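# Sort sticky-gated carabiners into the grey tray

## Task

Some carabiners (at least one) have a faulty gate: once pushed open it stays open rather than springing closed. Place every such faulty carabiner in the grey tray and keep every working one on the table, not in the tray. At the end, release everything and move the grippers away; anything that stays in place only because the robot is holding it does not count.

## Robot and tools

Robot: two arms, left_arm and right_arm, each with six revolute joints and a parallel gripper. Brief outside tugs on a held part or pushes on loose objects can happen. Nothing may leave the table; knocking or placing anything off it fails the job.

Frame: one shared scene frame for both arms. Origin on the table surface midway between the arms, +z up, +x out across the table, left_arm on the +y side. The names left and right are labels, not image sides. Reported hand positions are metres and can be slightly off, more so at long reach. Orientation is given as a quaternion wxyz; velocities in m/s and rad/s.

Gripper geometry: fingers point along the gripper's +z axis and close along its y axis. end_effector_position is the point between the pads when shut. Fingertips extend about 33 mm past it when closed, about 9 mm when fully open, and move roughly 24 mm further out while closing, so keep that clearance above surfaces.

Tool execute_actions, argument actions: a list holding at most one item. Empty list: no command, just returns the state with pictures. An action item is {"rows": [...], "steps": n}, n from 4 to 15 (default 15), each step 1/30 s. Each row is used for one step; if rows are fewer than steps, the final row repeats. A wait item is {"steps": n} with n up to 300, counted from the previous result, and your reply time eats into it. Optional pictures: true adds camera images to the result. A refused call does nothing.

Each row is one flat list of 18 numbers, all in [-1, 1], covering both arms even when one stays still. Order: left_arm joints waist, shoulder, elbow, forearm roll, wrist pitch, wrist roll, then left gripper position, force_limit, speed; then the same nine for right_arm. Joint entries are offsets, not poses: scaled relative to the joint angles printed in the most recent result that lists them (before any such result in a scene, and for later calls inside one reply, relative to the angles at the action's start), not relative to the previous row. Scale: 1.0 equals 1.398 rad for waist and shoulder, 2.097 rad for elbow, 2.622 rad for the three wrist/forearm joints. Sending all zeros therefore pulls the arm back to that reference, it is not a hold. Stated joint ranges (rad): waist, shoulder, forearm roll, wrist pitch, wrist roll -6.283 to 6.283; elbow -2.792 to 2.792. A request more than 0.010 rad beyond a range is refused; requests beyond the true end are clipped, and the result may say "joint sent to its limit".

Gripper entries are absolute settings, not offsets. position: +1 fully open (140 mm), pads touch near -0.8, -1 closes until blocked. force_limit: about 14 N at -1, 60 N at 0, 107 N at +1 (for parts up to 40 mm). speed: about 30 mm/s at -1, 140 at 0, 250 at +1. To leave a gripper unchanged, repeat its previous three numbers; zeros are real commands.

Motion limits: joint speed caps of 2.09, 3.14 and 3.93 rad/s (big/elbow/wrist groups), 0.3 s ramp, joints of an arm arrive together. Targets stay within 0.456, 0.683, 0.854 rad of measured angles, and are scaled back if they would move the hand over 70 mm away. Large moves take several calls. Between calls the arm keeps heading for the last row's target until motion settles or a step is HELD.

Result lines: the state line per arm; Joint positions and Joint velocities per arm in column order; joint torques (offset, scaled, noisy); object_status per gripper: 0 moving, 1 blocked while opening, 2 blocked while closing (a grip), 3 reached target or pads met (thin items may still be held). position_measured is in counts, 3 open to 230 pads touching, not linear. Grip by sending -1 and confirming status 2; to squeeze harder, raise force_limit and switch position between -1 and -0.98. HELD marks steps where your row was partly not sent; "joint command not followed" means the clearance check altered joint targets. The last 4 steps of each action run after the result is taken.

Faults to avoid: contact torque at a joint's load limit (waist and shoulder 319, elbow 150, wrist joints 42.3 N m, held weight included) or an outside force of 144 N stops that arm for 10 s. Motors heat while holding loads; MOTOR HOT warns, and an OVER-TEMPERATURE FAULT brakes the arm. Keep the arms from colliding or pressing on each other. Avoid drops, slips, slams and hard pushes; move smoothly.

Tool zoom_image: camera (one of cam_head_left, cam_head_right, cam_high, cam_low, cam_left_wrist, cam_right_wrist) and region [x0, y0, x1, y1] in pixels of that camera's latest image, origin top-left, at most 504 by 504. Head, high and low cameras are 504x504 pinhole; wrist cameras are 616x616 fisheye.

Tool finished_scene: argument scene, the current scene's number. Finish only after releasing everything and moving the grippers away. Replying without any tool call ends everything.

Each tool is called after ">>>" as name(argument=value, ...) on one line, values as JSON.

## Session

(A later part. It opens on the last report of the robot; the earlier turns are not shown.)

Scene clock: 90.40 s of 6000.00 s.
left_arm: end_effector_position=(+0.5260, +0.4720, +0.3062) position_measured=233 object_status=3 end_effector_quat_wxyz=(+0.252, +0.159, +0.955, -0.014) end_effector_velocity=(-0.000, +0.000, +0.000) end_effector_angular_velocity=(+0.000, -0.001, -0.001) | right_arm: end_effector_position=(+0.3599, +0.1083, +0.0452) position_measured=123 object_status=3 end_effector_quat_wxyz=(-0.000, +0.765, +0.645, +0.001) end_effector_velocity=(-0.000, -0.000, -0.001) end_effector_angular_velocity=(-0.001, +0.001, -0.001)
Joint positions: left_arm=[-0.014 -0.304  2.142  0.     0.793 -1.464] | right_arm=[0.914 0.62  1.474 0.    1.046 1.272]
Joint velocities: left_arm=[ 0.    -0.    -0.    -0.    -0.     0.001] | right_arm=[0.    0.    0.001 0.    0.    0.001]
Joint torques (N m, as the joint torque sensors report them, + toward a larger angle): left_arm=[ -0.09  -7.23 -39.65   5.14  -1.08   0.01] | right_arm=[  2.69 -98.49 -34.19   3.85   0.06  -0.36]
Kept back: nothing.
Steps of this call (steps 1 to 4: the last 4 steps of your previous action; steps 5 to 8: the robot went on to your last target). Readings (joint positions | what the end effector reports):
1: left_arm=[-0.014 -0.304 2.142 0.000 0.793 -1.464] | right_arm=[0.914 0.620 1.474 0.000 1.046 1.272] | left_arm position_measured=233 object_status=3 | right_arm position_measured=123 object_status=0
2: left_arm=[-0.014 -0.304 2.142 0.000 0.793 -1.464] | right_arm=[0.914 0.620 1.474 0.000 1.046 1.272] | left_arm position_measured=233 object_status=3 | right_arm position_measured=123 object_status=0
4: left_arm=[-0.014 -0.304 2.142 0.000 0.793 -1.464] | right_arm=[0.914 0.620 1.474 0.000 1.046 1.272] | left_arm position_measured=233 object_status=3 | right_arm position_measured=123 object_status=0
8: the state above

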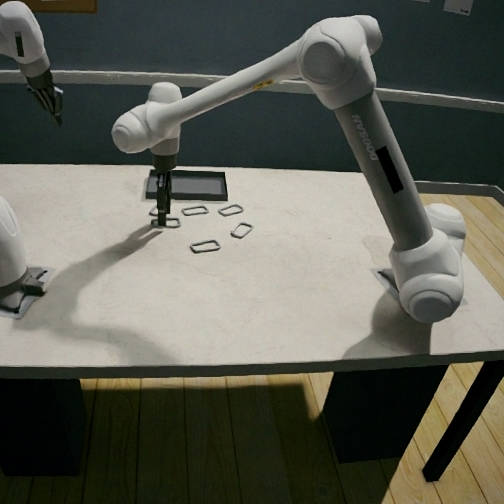

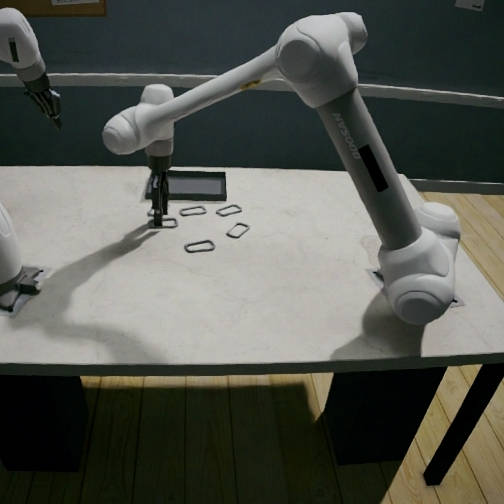

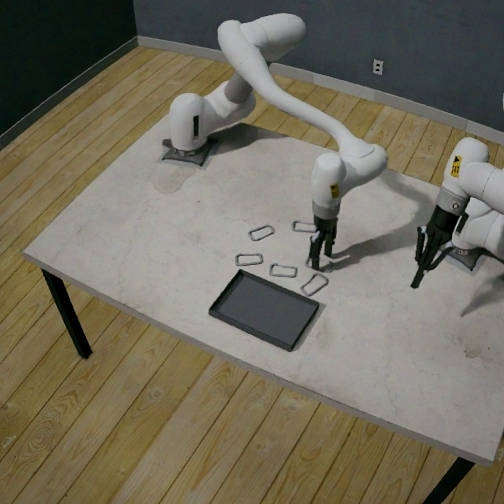

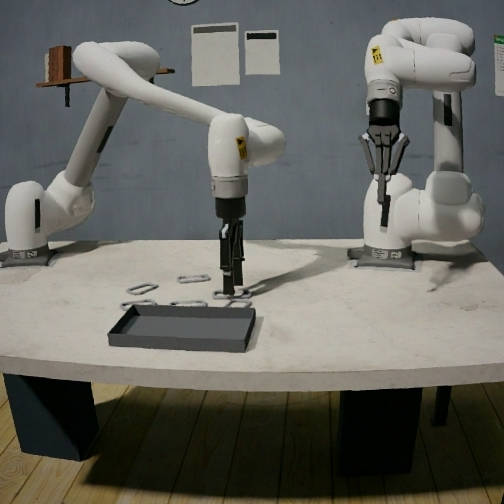

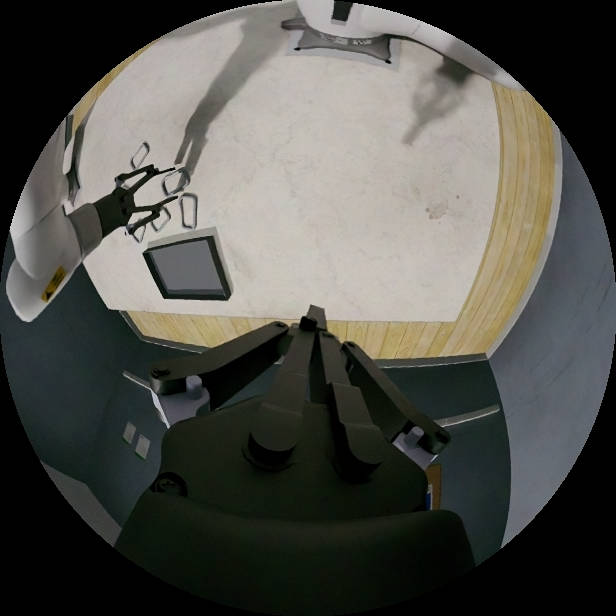

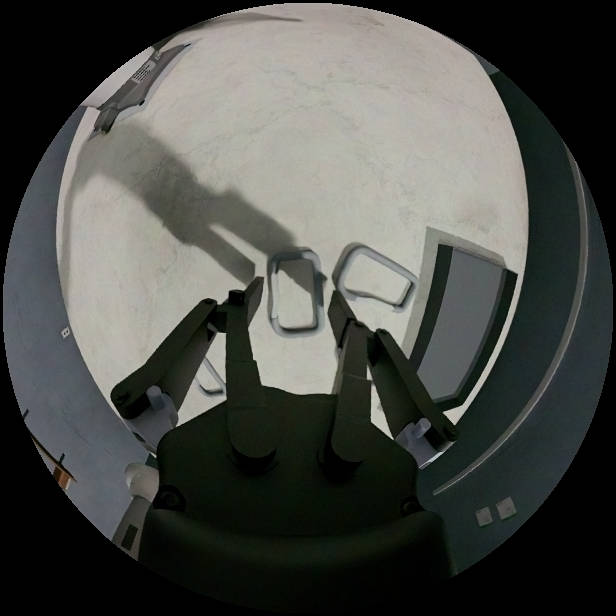

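>>> execute_actions(actions=[{"rows":[[0,0,0,0,0,0,-0.9,0,1,0,0,0,0,0,-0.023,0.05,-0.9,0],[0,0,0,0,0,0,-0.9,0,1,0,0,0,0,0,-0.023,0.05,-0.9,0],[0,0,0,0,0,0,-0.9,0,1,0,0,0,0,0,-0.023,0.05,-0.9,0],[0,0,0,0,0,0,-0.9,0,1,0,0.0049,0.0025,0,-0.0045,-0.023,0.05,-0.9,0]],"steps":15}], pictures=false)

>>> execute_actions(actions=[{"rows":[[0,0,0,0,0,0,-0.9,0,1,0,0,0,0,0,0,-0.46,-0.9,-0.5]],"steps":15}], pictures=false)

>>> execute_actions(actions=[{"steps":10}], pictures=true)

>>> zoom_image(camera="cam_right_wrist", region=[200, 200, 400, 400])

Scene clock: 91.03 s of 6000.00 s.
left_arm: end_effector_position=(+0.5260, +0.4720, +0.3062) position_measured=233 object_status=3 end_effector_quat_wxyz=(+0.252, +0.159, +0.955, -0.014) end_effector_velocity=(-0.000, -0.001, +0.000) end_effector_angular_velocity=(-0.001, +0.000, -0.001) | right_arm: end_effector_position=(+0.3599, +0.1083, +0.0374) position_measured=123 object_status=3 end_effector_quat_wxyz=(-0.000, +0.745, +0.667, +0.001) end_effector_velocity=(-0.000, -0.001, -0.009) end_effector_angular_velocity=(-0.004, +0.002, +0.009)
Joint positions: left_arm=[-0.014 -0.304  2.142  0.     0.793 -1.464] | right_arm=[0.914 0.626 1.479 0.    1.034 1.213]
Joint velocities: left_arm=[-0.002  0.    -0.    -0.     0.    -0.001] | right_arm=[-0.     0.007  0.005  0.    -0.008 -0.009]
Joint torques (N m, as the joint torque sensors report them, + toward a larger angle): left_arm=[ -0.45  -7.48 -39.69   5.09  -1.14   0.01] | right_arm=[  3.52 -96.62 -35.67   4.09  -0.23   0.17]
Steps of this call (steps 1 to 8: the robot went on to your last target; steps 9 to 19: the first 11 steps of this action). Readings (joint positions | what the end effector reports):
9: left_arm=[-0.014 -0.304 2.142 0.000 0.793 -1.464] | right_arm=[0.914 0.620 1.474 0.000 1.046 1.272] | left_arm position_measured=233 object_status=3 | right_arm position_measured=123 object_status=3
10: left_arm=[-0.014 -0.304 2.142 0.000 0.793 -1.464] | right_arm=[0.914 0.620 1.474 0.000 1.046 1.265] | left_arm position_measured=233 object_status=3 | right_arm position_measured=123 object_status=3
12: left_arm=[-0.014 -0.304 2.142 0.000 0.793 -1.464] | right_arm=[0.914 0.620 1.474 0.000 1.046 1.235] | left_arm position_measured=233 object_status=3 | right_arm position_measured=123 object_status=3
16: left_arm=[-0.014 -0.304 2.142 0.000 0.793 -1.464] | right_arm=[0.914 0.625 1.478 0.000 1.036 1.215] | left_arm position_measured=233 object_status=3 | right_arm position_measured=123 object_status=3
19: the state above

Scene clock: 91.53 s of 6000.00 s.
left_arm: end_effector_position=(+0.5260, +0.4720, +0.3062) position_measured=233 object_status=3 end_effector_quat_wxyz=(+0.252, +0.159, +0.955, -0.014) end_effector_velocity=(-0.000, -0.000, +0.000) end_effector_angular_velocity=(-0.000, -0.001, -0.001) | right_arm: end_effector_position=(+0.3599, +0.1083, +0.0370) position_measured=144 object_status=0 end_effector_quat_wxyz=(-0.000, +0.745, +0.667, +0.001) end_effector_velocity=(+0.000, +0.000, +0.000) end_effector_angular_velocity=(+0.000, -0.000, -0.001)
Joint positions: left_arm=[-0.014 -0.304  2.142  0.     0.793 -1.464] | right_arm=[0.914 0.627 1.479 0.    1.034 1.212]
Joint velocities: left_arm=[-0. -0. -0. -0. -0.  0.] | right_arm=[-0.     0.    -0.    -0.     0.     0.001]
Joint torques (N m, as the joint torque sensors report them, + toward a larger angle): left_arm=[ -0.64  -7.48 -39.93   5.14  -0.99   0.04] | right_arm=[  4.66 -89.2  -29.32   3.85  -0.58  -0.32]
Steps of this call (steps 1 to 4: the last 4 steps of your previous action; steps 5 to 15: the first 11 steps of this action, its rows measured from where the robot was after step 4). Readings (joint positions | what the end effector reports):
4: left_arm=[-0.014 -0.304 2.142 0.000 0.793 -1.464] | right_arm=[0.914 0.627 1.479 0.000 1.034 1.212] | left_arm position_measured=233 object_status=3 | right_arm position_measured=123 object_status=3
5: left_arm=[-0.014 -0.304 2.142 0.000 0.793 -1.464] | right_arm=[0.914 0.627 1.479 0.000 1.034 1.212] | left_arm position_measured=233 object_status=3 | right_arm position_measured=123 object_status=0
6: left_arm=[-0.014 -0.304 2.142 0.000 0.793 -1.464] | right_arm=[0.914 0.627 1.479 0.000 1.034 1.212] | left_arm position_measured=233 object_status=3 | right_arm position_measured=124 object_status=0
8: left_arm=[-0.014 -0.304 2.142 0.000 0.793 -1.464] | right_arm=[0.914 0.627 1.479 0.000 1.034 1.212] | left_arm position_measured=233 object_status=3 | right_arm position_measured=133 object_status=0
12: left_arm=[-0.014 -0.304 2.142 0.000 0.793 -1.464] | right_arm=[0.914 0.627 1.479 0.000 1.034 1.212] | left_arm position_measured=233 object_status=3 | right_arm position_measured=144 object_status=0
15: the state above

Scene clock: 91.87 s of 6000.00 s.
left_arm: end_effector_position=(+0.5260, +0.4720, +0.3062) position_measured=233 object_status=3 end_effector_quat_wxyz=(+0.252, +0.159, +0.955, -0.014) end_effector_velocity=(-0.000, -0.000, -0.000) end_effector_angular_velocity=(-0.001, +0.001, +0.001) | right_arm: end_effector_position=(+0.3599, +0.1083, +0.0370) position_measured=144 object_status=2 end_effector_quat_wxyz=(-0.000, +0.745, +0.667, +0.001) end_effector_velocity=(+0.000, -0.000, -0.000) end_effector_angular_velocity=(-0.000, -0.000, +0.001)
Joint positions: left_arm=[-0.014 -0.304  2.142  0.     0.793 -1.464] | right_arm=[0.914 0.627 1.479 0.    1.034 1.212]
Joint velocities: left_arm=[ 0.     0.     0.    -0.001  0.    -0.   ] | right_arm=[ 0.     0.     0.    -0.001 -0.    -0.   ]
Joint torques (N m, as the joint torque sensors report them, + toward a larger angle): left_arm=[  0.    -6.82 -39.33   5.06  -1.13   0.05] | right_arm=[  2.88 -88.68 -30.15   3.88  -0.53  -0.29]
Kept back: nothing.
Steps of this call (steps 1 to 4: the last 4 steps of your previous action; steps 5 to 10: the robot went on to your last target). Readings (joint positions | what the end effector reports):
1: left_arm=[-0.014 -0.304 2.142 0.000 0.793 -1.464] | right_arm=[0.914 0.627 1.479 0.000 1.034 1.212] | left_arm position_measured=233 object_status=3 | right_arm position_measured=144 object_status=0
2: left_arm=[-0.014 -0.304 2.142 0.000 0.793 -1.464] | right_arm=[0.914 0.627 1.479 0.000 1.034 1.212] | left_arm position_measured=233 object_status=3 | right_arm position_measured=144 object_status=0
4: left_arm=[-0.014 -0.304 2.142 0.000 0.793 -1.464] | right_arm=[0.914 0.627 1.479 0.000 1.034 1.212] | left_arm position_measured=233 object_status=3 | right_arm position_measured=144 object_status=2
8: left_arm=[-0.014 -0.304 2.142 0.000 0.793 -1.464] | right_arm=[0.914 0.627 1.479 0.000 1.034 1.212] | left_arm position_measured=233 object_status=3 | right_arm position_measured=144 object_status=2
10: the state above

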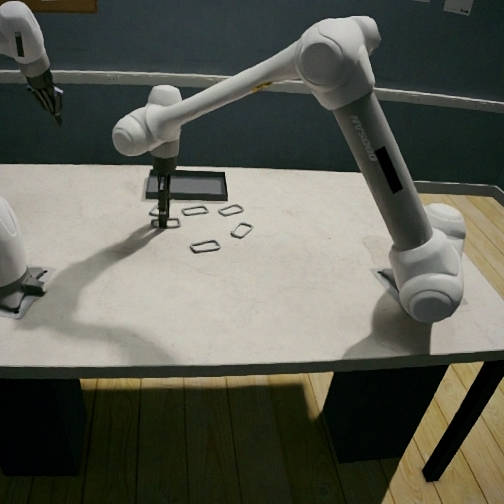

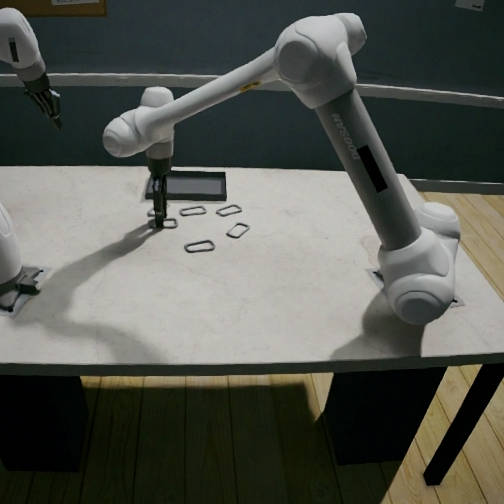

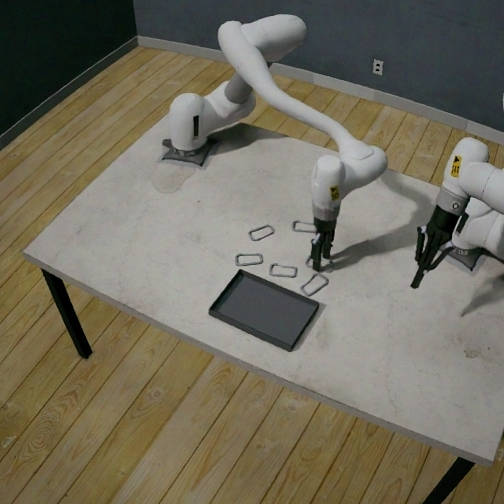

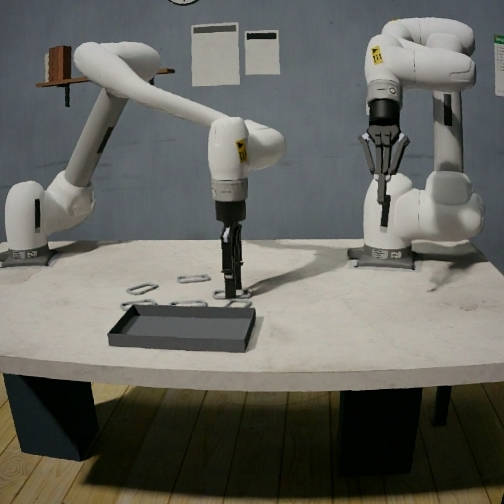

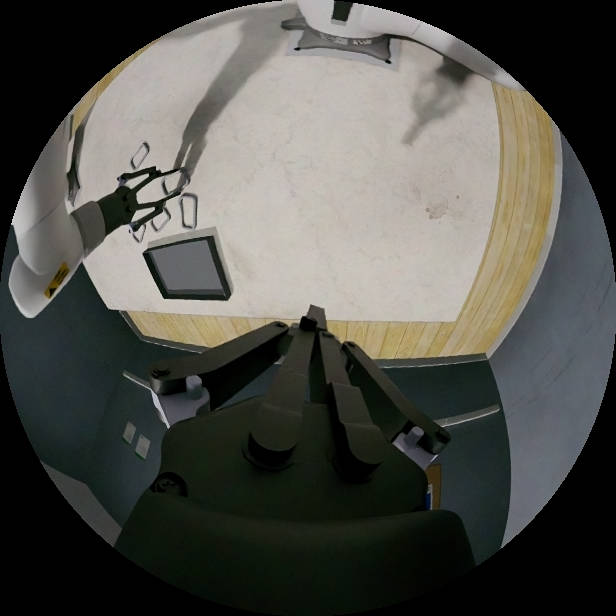

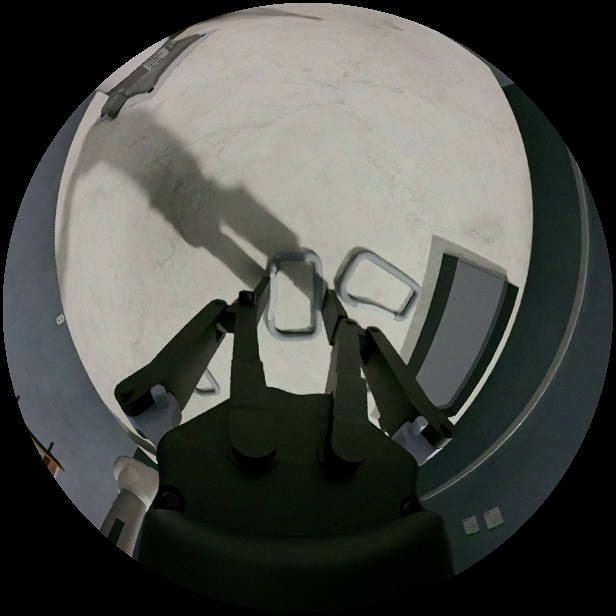

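Region (200, 200, 400, 400) of cam_right_wrist's 616x616 image, scaled by 2.520, with more detail than that image has.

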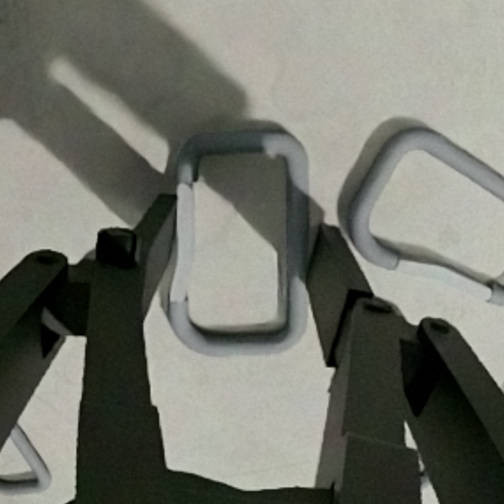

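>>> execute_actions(actions=[{"rows":[[0,0,0,0,0,0,-0.9,0,1,0,-0.0002,-0.0001,0,0.0002,0,-0.47,-0.9,-0.7],[0,0,0,0,0,0,-0.9,0,1,0,-0.0004,-0.0002,0,0.0004,0,-0.47,-0.9,-0.7],[0,0,0,0,0,0,-0.9,0,1,0,-0.0006,-0.0003,0,0.00055,0,-0.47,-0.9,-0.7]],"steps":15}], pictures=false)

>>> execute_actions(actions=[{"rows":[[0,0,0,0,0,0,-0.9,0,1,0,-0.0002,-0.0001,0,0.0002,0,-0.46,-0.9,-0.7],[0,0,0,0,0,0,-0.9,0,1,0,-0.0003,-0.00015,0,0.0003,0,-0.46,-0.9,-0.7],[0,0,0,0,0,0,-0.9,0,1,0,-0.0004,-0.0002,0,0.0004,0,-0.46,-0.9,-0.7]],"steps":15}], pictures=true)

>>> zoom_image(camera="cam_right_wrist", region=[200, 200, 400, 400])

Scene clock: 92.50 s of 6000.00 s.
left_arm: end_effector_position=(+0.5260, +0.4720, +0.3062) position_measured=233 object_status=3 end_effector_quat_wxyz=(+0.252, +0.159, +0.955, -0.014) end_effector_velocity=(+0.000, +0.000, -0.000) end_effector_angular_velocity=(-0.001, +0.000, +0.002) | right_arm: end_effector_position=(+0.3599, +0.1083, +0.0379) position_measured=147 object_status=0 end_effector_quat_wxyz=(-0.000, +0.745, +0.667, +0.001) end_effector_velocity=(-0.000, -0.000, -0.001) end_effector_angular_velocity=(-0.001, +0.000, +0.000)
Joint positions: left_arm=[-0.014 -0.304  2.142  0.     0.793 -1.464] | right_arm=[0.914 0.626 1.478 0.    1.035 1.212]
Joint velocities: left_arm=[ 0.001  0.     0.    -0.001 -0.    -0.001] | right_arm=[ 0.     0.001  0.    -0.     0.    -0.   ]
Joint torques (N m, as the joint torque sensors report them, + toward a larger angle): left_arm=[ -0.36  -6.9  -39.79   5.05  -1.11   0.05] | right_arm=[  3.69 -89.86 -29.48   3.88  -0.15  -0.08]
Steps of this call (steps 1 to 8: the robot went on to your last target; steps 9 to 19: the first 11 steps of this action). Readings (joint positions | what the end effector reports):
9: left_arm=[-0.014 -0.304 2.142 0.000 0.793 -1.464] | right_arm=[0.914 0.627 1.479 0.000 1.034 1.212] | left_arm position_measured=233 object_status=3 | right_arm position_measured=144 object_status=0
10: left_arm=[-0.014 -0.304 2.142 0.000 0.793 -1.464] | right_arm=[0.914 0.627 1.479 0.000 1.034 1.212] | left_arm position_measured=233 object_status=3 | right_arm position_measured=144 object_status=0
12: left_arm=[-0.014 -0.304 2.142 0.000 0.793 -1.464] | right_arm=[0.914 0.627 1.479 0.000 1.035 1.212] | left_arm position_measured=233 object_status=3 | right_arm position_measured=144 object_status=0
16: left_arm=[-0.014 -0.304 2.142 0.000 0.793 -1.464] | right_arm=[0.914 0.626 1.479 0.000 1.035 1.212] | left_arm position_measured=233 object_status=3 | right_arm position_measured=145 object_status=0
19: the state above

Scene clock: 93.00 s of 6000.00 s.
left_arm: end_effector_position=(+0.5260, +0.4720, +0.3062) position_measured=233 object_status=3 end_effector_quat_wxyz=(+0.252, +0.159, +0.955, -0.014) end_effector_velocity=(-0.000, -0.001, -0.000) end_effector_angular_velocity=(+0.002, +0.001, -0.003) | right_arm: end_effector_position=(+0.3599, +0.1083, +0.0386) position_measured=148 object_status=0 end_effector_quat_wxyz=(-0.000, +0.745, +0.667, +0.001) end_effector_velocity=(-0.000, -0.000, -0.002) end_effector_angular_velocity=(-0.002, +0.001, +0.000)
Joint positions: left_arm=[-0.014 -0.304  2.142  0.     0.793 -1.464] | right_arm=[0.914 0.626 1.478 0.    1.036 1.212]
Joint velocities: left_arm=[-0.002  0.001 -0.     0.001  0.     0.001] | right_arm=[ 0.     0.002  0.    -0.     0.    -0.   ]
Joint torques (N m, as the joint torque sensors report them, + toward a larger angle): left_arm=[ -0.67  -8.04 -39.6    5.13  -1.1    0.07] | right_arm=[  2.7  -90.93 -30.32   3.69   0.27  -0.33]
Steps of this call (steps 1 to 4: the last 4 steps of your previous action; steps 5 to 15: the first 11 steps of this action, its rows measured from where the robot was after step 4). Readings (joint positions | what the end effector reports):
4: left_arm=[-0.014 -0.304 2.142 0.000 0.793 -1.464] | right_arm=[0.914 0.626 1.478 0.000 1.035 1.212] | left_arm position_measured=233 object_status=3 | right_arm position_measured=147 object_status=2
5: left_arm=[-0.014 -0.304 2.142 0.000 0.793 -1.464] | right_arm=[0.914 0.626 1.478 0.000 1.035 1.212] | left_arm position_measured=233 object_status=3 | right_arm position_measured=147 object_status=0
6: left_arm=[-0.014 -0.304 2.142 0.000 0.793 -1.464] | right_arm=[0.914 0.626 1.478 0.000 1.036 1.212] | left_arm position_measured=233 object_status=3 | right_arm position_measured=147 object_status=0
8: left_arm=[-0.014 -0.304 2.142 0.000 0.793 -1.464] | right_arm=[0.914 0.626 1.478 0.000 1.036 1.212] | left_arm position_measured=233 object_status=3 | right_arm position_measured=147 object_status=0
12: left_arm=[-0.014 -0.304 2.142 0.000 0.793 -1.464] | right_arm=[0.914 0.626 1.478 0.000 1.036 1.212] | left_arm position_measured=233 object_status=3 | right_arm position_measured=148 object_status=0
15: the state above

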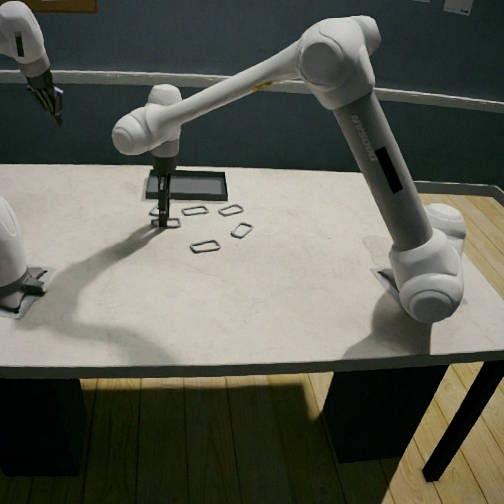

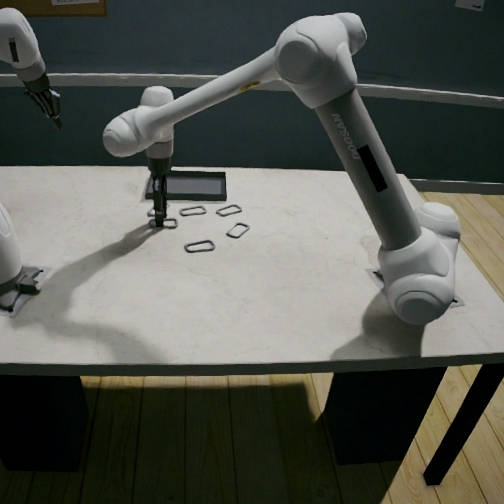

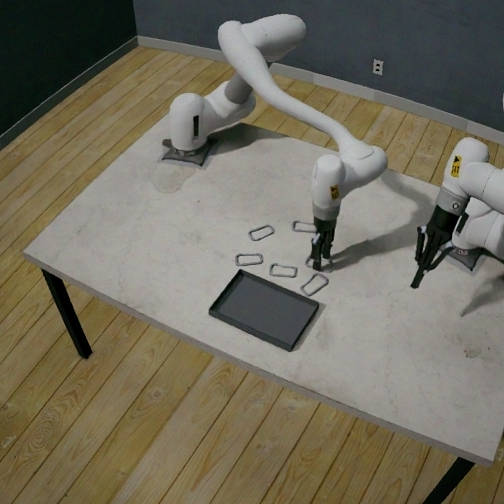

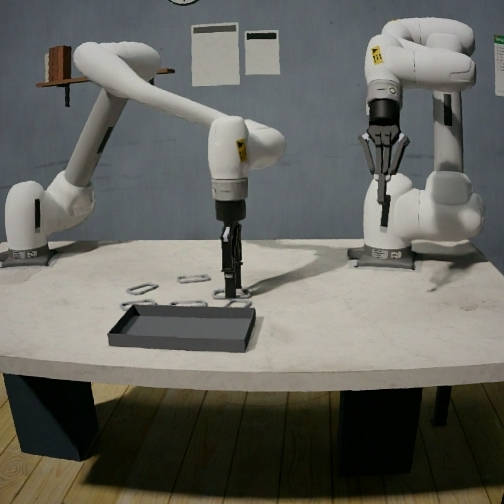

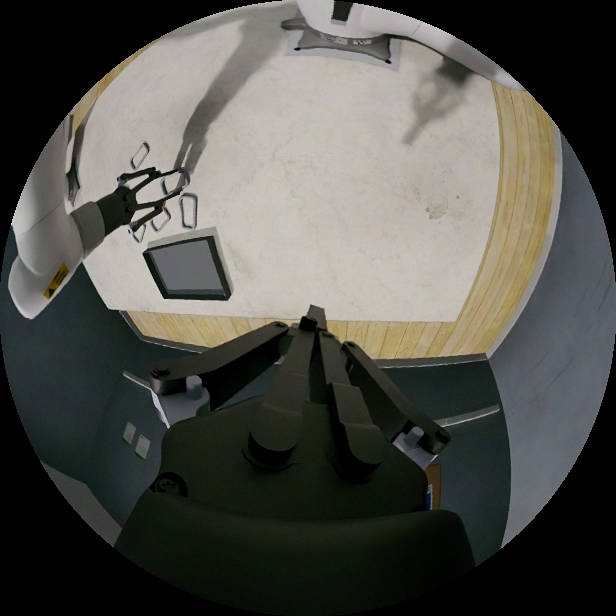

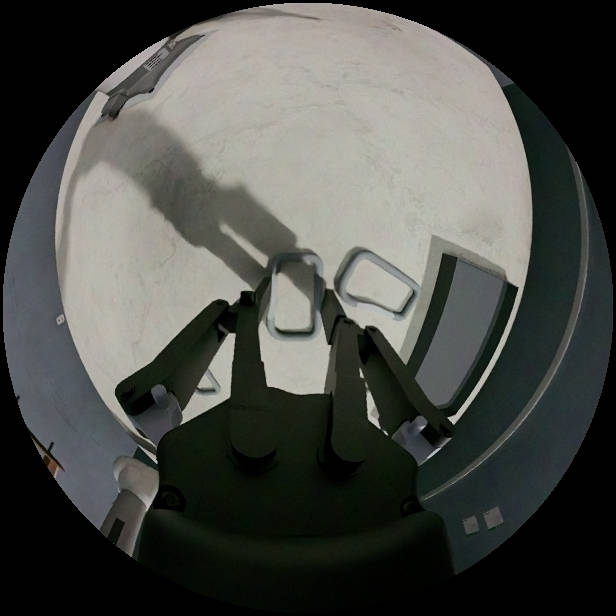

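Region (200, 200, 400, 400) of cam_right_wrist's 616x616 image, scaled by 2.520, with more detail than that image has.

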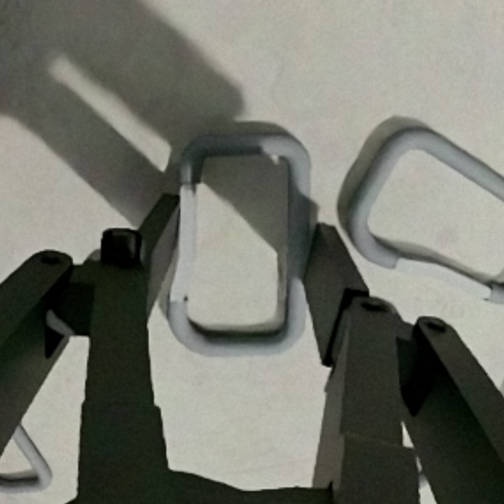

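>>> execute_actions(actions=[{"rows":[[0,0,0,0,0,0,-0.9,0,1,0,-0.0002,-0.0001,0,0.0002,0,-0.47,-0.9,-0.7],[0,0,0,0,0,0,-0.9,0,1,0,-0.0004,-0.0002,0,0.0004,0,-0.47,-0.9,-0.7],[0,0,0,0,0,0,-0.9,0,1,0,-0.0006,-0.0003,0,0.00055,0,-0.47,-0.9,-0.7]],"steps":15}], pictures=true)

>>> zoom_image(camera="cam_right_wrist", region=[200, 200, 400, 400])

Scene clock: 93.60 s of 6000.00 s.
left_arm: end_effector_position=(+0.5260, +0.4720, +0.3062) position_measured=233 object_status=3 end_effector_quat_wxyz=(+0.252, +0.159, +0.955, -0.014) end_effector_velocity=(+0.000, +0.000, -0.001) end_effector_angular_velocity=(-0.000, +0.001, -0.000) | right_arm: end_effector_position=(+0.3599, +0.1083, +0.0397) position_measured=151 object_status=0 end_effector_quat_wxyz=(-0.000, +0.745, +0.667, +0.001) end_effector_velocity=(-0.000, +0.000, -0.000) end_effector_angular_velocity=(-0.000, +0.000, -0.000)
Joint positions: left_arm=[-0.014 -0.304  2.142  0.     0.793 -1.464] | right_arm=[0.914 0.625 1.477 0.    1.038 1.212]
Joint velocities: left_arm=[ 0.     0.001 -0.    -0.001  0.     0.001] | right_arm=[ 0.     0.     0.    -0.     0.     0.001]
Joint torques (N m, as the joint torque sensors report them, + toward a larger angle): left_arm=[ -0.23  -7.8  -39.62   5.03  -1.07   0.06] | right_arm=[  0.04 -85.38 -25.74   3.37   0.76  -0.15]
Steps of this call (steps 1 to 4: the last 4 steps of your previous action; steps 5 to 7: the robot went on to your last target; steps 8 to 18: the first 11 steps of this action). Readings (joint positions | what the end effector reports):
8: left_arm=[-0.014 -0.304 2.142 0.000 0.793 -1.464] | right_arm=[0.914 0.626 1.478 0.000 1.036 1.212] | left_arm position_measured=233 object_status=3 | right_arm position_measured=148 object_status=0
9: left_arm=[-0.014 -0.304 2.142 0.000 0.793 -1.464] | right_arm=[0.914 0.625 1.478 0.000 1.037 1.212] | left_arm position_measured=233 object_status=3 | right_arm position_measured=148 object_status=0
11: left_arm=[-0.014 -0.304 2.142 0.000 0.793 -1.464] | right_arm=[0.914 0.625 1.478 0.000 1.037 1.212] | left_arm position_measured=233 object_status=3 | right_arm position_measured=148 object_status=0
15: left_arm=[-0.014 -0.304 2.142 0.000 0.793 -1.464] | right_arm=[0.914 0.625 1.477 0.000 1.038 1.212] | left_arm position_measured=233 object_status=3 | right_arm position_measured=151 object_status=0
18: the state above

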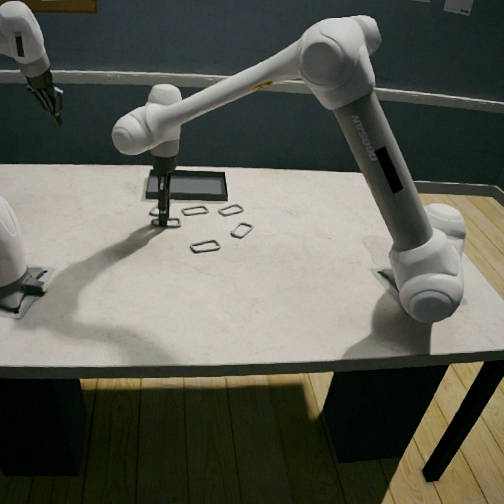

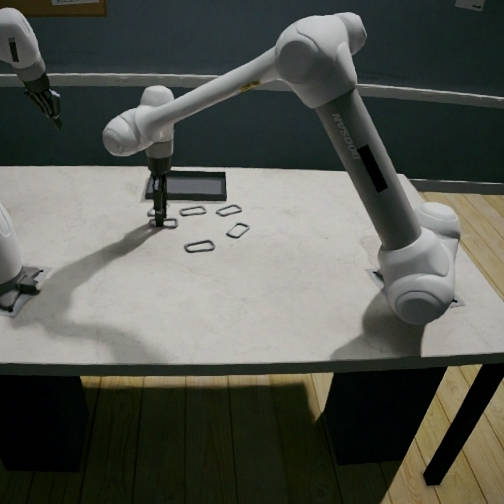

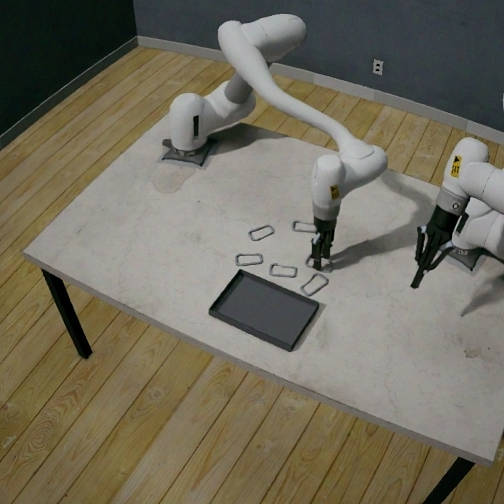

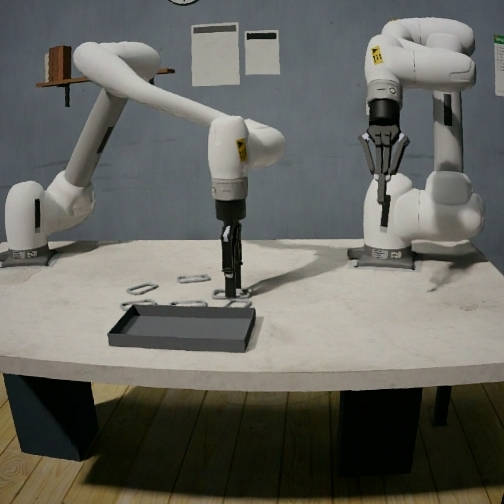

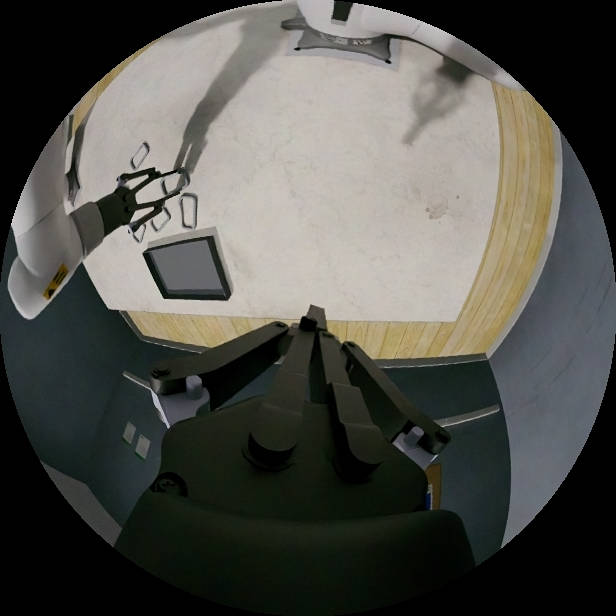

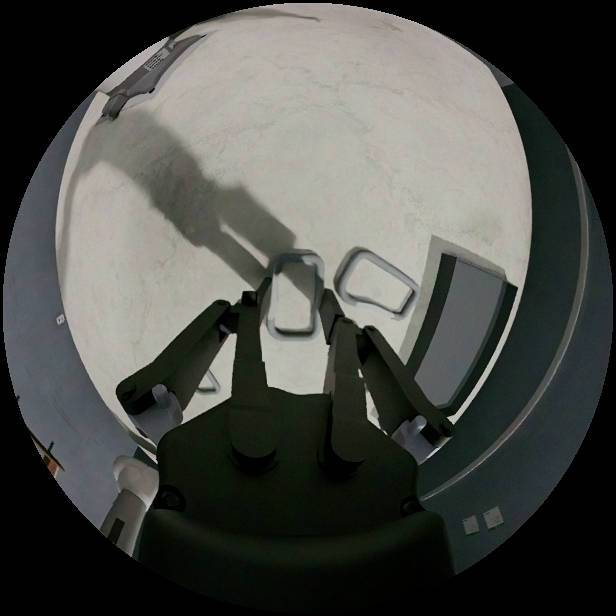

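Region (200, 200, 400, 400) of cam_right_wrist's 616x616 image, scaled by 2.520, with more detail than that image has.

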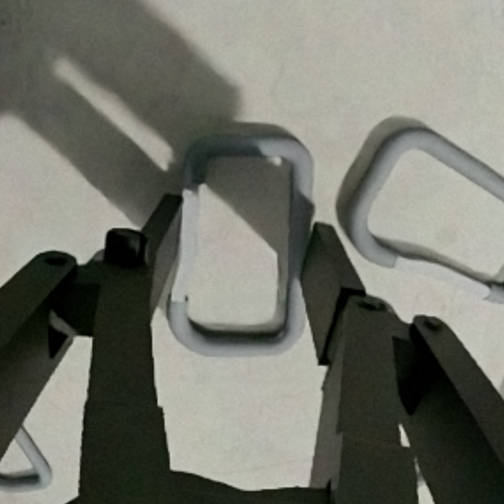

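>>> execute_actions(actions=[{"rows":[[0,0,0,0,0,0,-0.9,0,1,0,0,0,0,0,0,-0.08,-0.9,0],[0,0,0,0,0,0,-0.9,0,1,0,0,0,0,0,0,-0.08,-0.9,0],[0,0,0,0,0,0,-0.9,0,1,0,0,0,0,0,0,-0.08,-0.9,0],[0,0,0,0,0,0,-0.9,0,1,0,0,0,0,0,0,-0.08,-0.9,0],[0,0,0,0,0,0,-0.9,0,1,0,0.001,0.0005,0,-0.0009,0,-0.08,-0.9,0],[0,0,0,0,0,0,-0.9,0,1,0,0.0016,0.0008,0,-0.0015,0,-0.08,-0.9,0],[0,0,0,0,0,0,-0.9,0,1,0,0.0022,0.0011,0,-0.002,0,-0.08,-0.9,0]],"steps":15}], pictures=false)

>>> execute_actions(actions=[{"steps":10}], pictures=true)

>>> zoom_image(camera="cam_low", region=[200, 260, 270, 305])

Scene clock: 94.33 s of 6000.00 s.
left_arm: end_effector_position=(+0.5260, +0.4720, +0.3062) position_measured=233 object_status=3 end_effector_quat_wxyz=(+0.252, +0.159, +0.955, -0.014) end_effector_velocity=(+0.000, -0.000, -0.001) end_effector_angular_velocity=(+0.000, +0.001, +0.000) | right_arm: end_effector_position=(+0.3601, +0.1086, +0.0370) position_measured=139 object_status=0 end_effector_quat_wxyz=(-0.000, +0.745, +0.667, +0.001) end_effector_velocity=(-0.002, -0.004, -0.015) end_effector_angular_velocity=(-0.010, +0.006, +0.001)
Joint positions: left_arm=[-0.014 -0.304  2.142  0.     0.793 -1.464] | right_arm=[ 0.914  0.627  1.479 -0.     1.033  1.212]
Joint velocities: left_arm=[-0.     0.001  0.     0.     0.    -0.001] | right_arm=[ 0.     0.011  0.011  0.    -0.01  -0.001]
Joint torques (N m, as the joint torque sensors report them, + toward a larger angle): left_arm=[ -0.17  -7.41 -39.87   5.1   -1.09  -0.03] | right_arm=[  8.13 -57.94 -11.63   7.38   1.37  -0.24]
Steps of this call (steps 1 to 4: the last 4 steps of your previous action; steps 5 to 11: the robot went on to your last target; steps 12 to 22: the first 11 steps of this action). Readings (joint positions | what the end effector reports):
12: left_arm=[-0.014 -0.304 2.142 0.000 0.793 -1.464] | right_arm=[0.914 0.625 1.477 0.000 1.038 1.212] | left_arm position_measured=233 object_status=3 | right_arm position_measured=151 object_status=0
13: left_arm=[-0.014 -0.304 2.142 0.000 0.793 -1.464] | right_arm=[0.914 0.625 1.477 0.000 1.038 1.212] | left_arm position_measured=233 object_status=3 | right_arm position_measured=151 object_status=0
15: left_arm=[-0.014 -0.304 2.142 0.000 0.793 -1.464] | right_arm=[0.914 0.625 1.477 0.000 1.038 1.212] | left_arm position_measured=233 object_status=3 | right_arm position_measured=139 object_status=0
19: left_arm=[-0.014 -0.304 2.142 0.000 0.793 -1.464] | right_arm=[0.914 0.626 1.478 0.000 1.035 1.212] | left_arm position_measured=233 object_status=3 | right_arm position_measured=139 object_status=0
22: the state above

Scene clock: 94.67 s of 6000.00 s.
left_arm: end_effector_position=(+0.5260, +0.4720, +0.3062) position_measured=233 object_status=3 end_effector_quat_wxyz=(+0.252, +0.159, +0.955, -0.014) end_effector_velocity=(-0.000, -0.001, +0.000) end_effector_angular_velocity=(-0.002, +0.000, -0.000) | right_arm: end_effector_position=(+0.3599, +0.1082, +0.0358) position_measured=139 object_status=3 end_effector_quat_wxyz=(-0.000, +0.745, +0.667, +0.001) end_effector_velocity=(-0.000, +0.000, -0.001) end_effector_angular_velocity=(-0.001, +0.001, +0.001)
Joint positions: left_arm=[-0.014 -0.304  2.142  0.     0.793 -1.464] | right_arm=[0.914 0.628 1.48  0.    1.033 1.212]
Joint velocities: left_arm=[-0.001 -0.     0.    -0.001 -0.    -0.001] | right_arm=[ 0.     0.002 -0.     0.    -0.    -0.001]
Joint torques (N m, as the joint torque sensors report them, + toward a larger angle): left_arm=[ -0.38  -7.15 -39.72   5.05  -1.     0.05] | right_arm=[  3.8  -97.12 -34.56   3.71  -0.18  -0.24]
Kept back: nothing.
Steps of this call (steps 1 to 4: the last 4 steps of your previous action; steps 5 to 10: the robot went on to your last target). Readings (joint positions | what the end effector reports):
1: left_arm=[-0.014 -0.304 2.142 0.000 0.793 -1.464] | right_arm=[0.914 0.627 1.480 0.000 1.033 1.212] | left_arm position_measured=233 object_status=3 | right_arm position_measured=139 object_status=0
2: left_arm=[-0.014 -0.304 2.142 0.000 0.793 -1.464] | right_arm=[0.914 0.628 1.480 0.000 1.033 1.212] | left_arm position_measured=233 object_status=3 | right_arm position_measured=139 object_status=0
4: left_arm=[-0.014 -0.304 2.142 0.000 0.793 -1.464] | right_arm=[0.914 0.628 1.480 0.000 1.033 1.212] | left_arm position_measured=233 object_status=3 | right_arm position_measured=139 object_status=3
8: left_arm=[-0.014 -0.304 2.142 0.000 0.793 -1.464] | right_arm=[0.914 0.628 1.480 0.000 1.033 1.212] | left_arm position_measured=233 object_status=3 | right_arm position_measured=139 object_status=3
10: the state above

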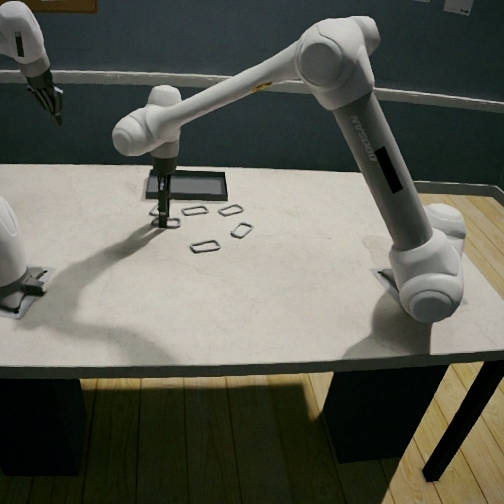

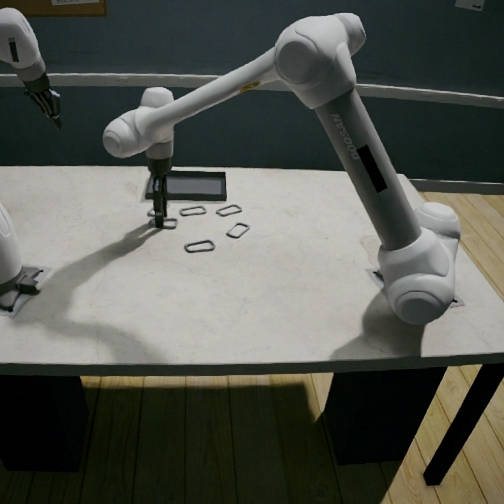

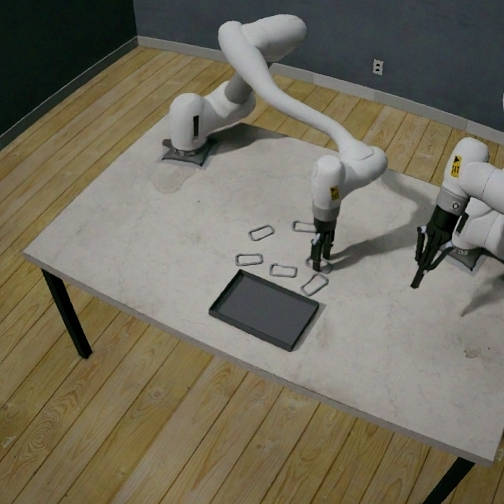

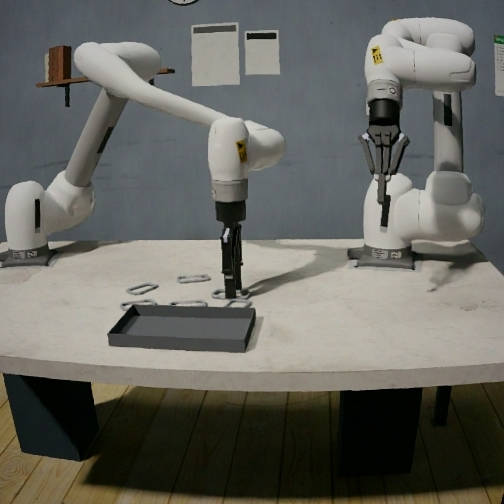

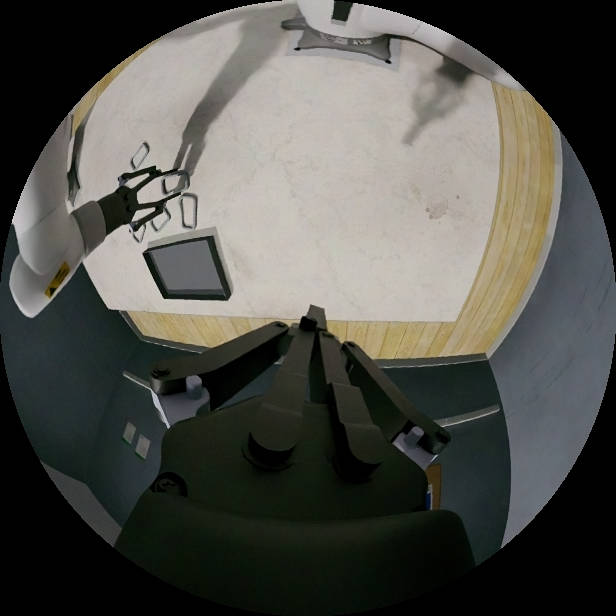

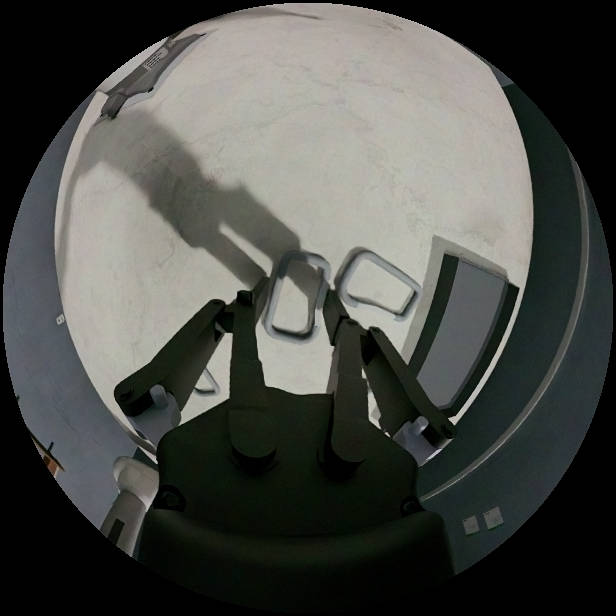

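Region (200, 260, 270, 305) of cam_low's 504x504 image, scaled by 7.200, with more detail than that image has; it fills the top 324 rows of this view, and the rest is white.

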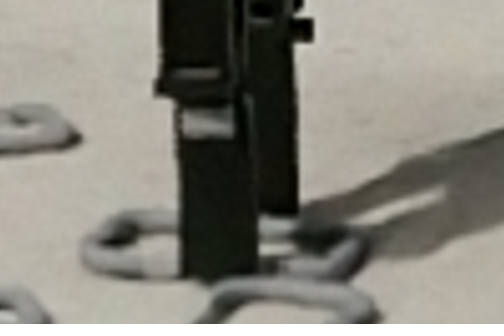

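>>> zoom_image(camera="cam_right_wrist", region=[200, 200, 400, 400])

Region (200, 200, 400, 400) of cam_right_wrist's 616x616 image, scaled by 2.520, with more detail than that image has.

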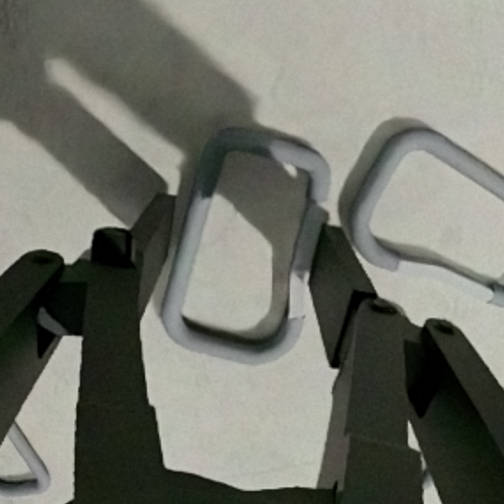

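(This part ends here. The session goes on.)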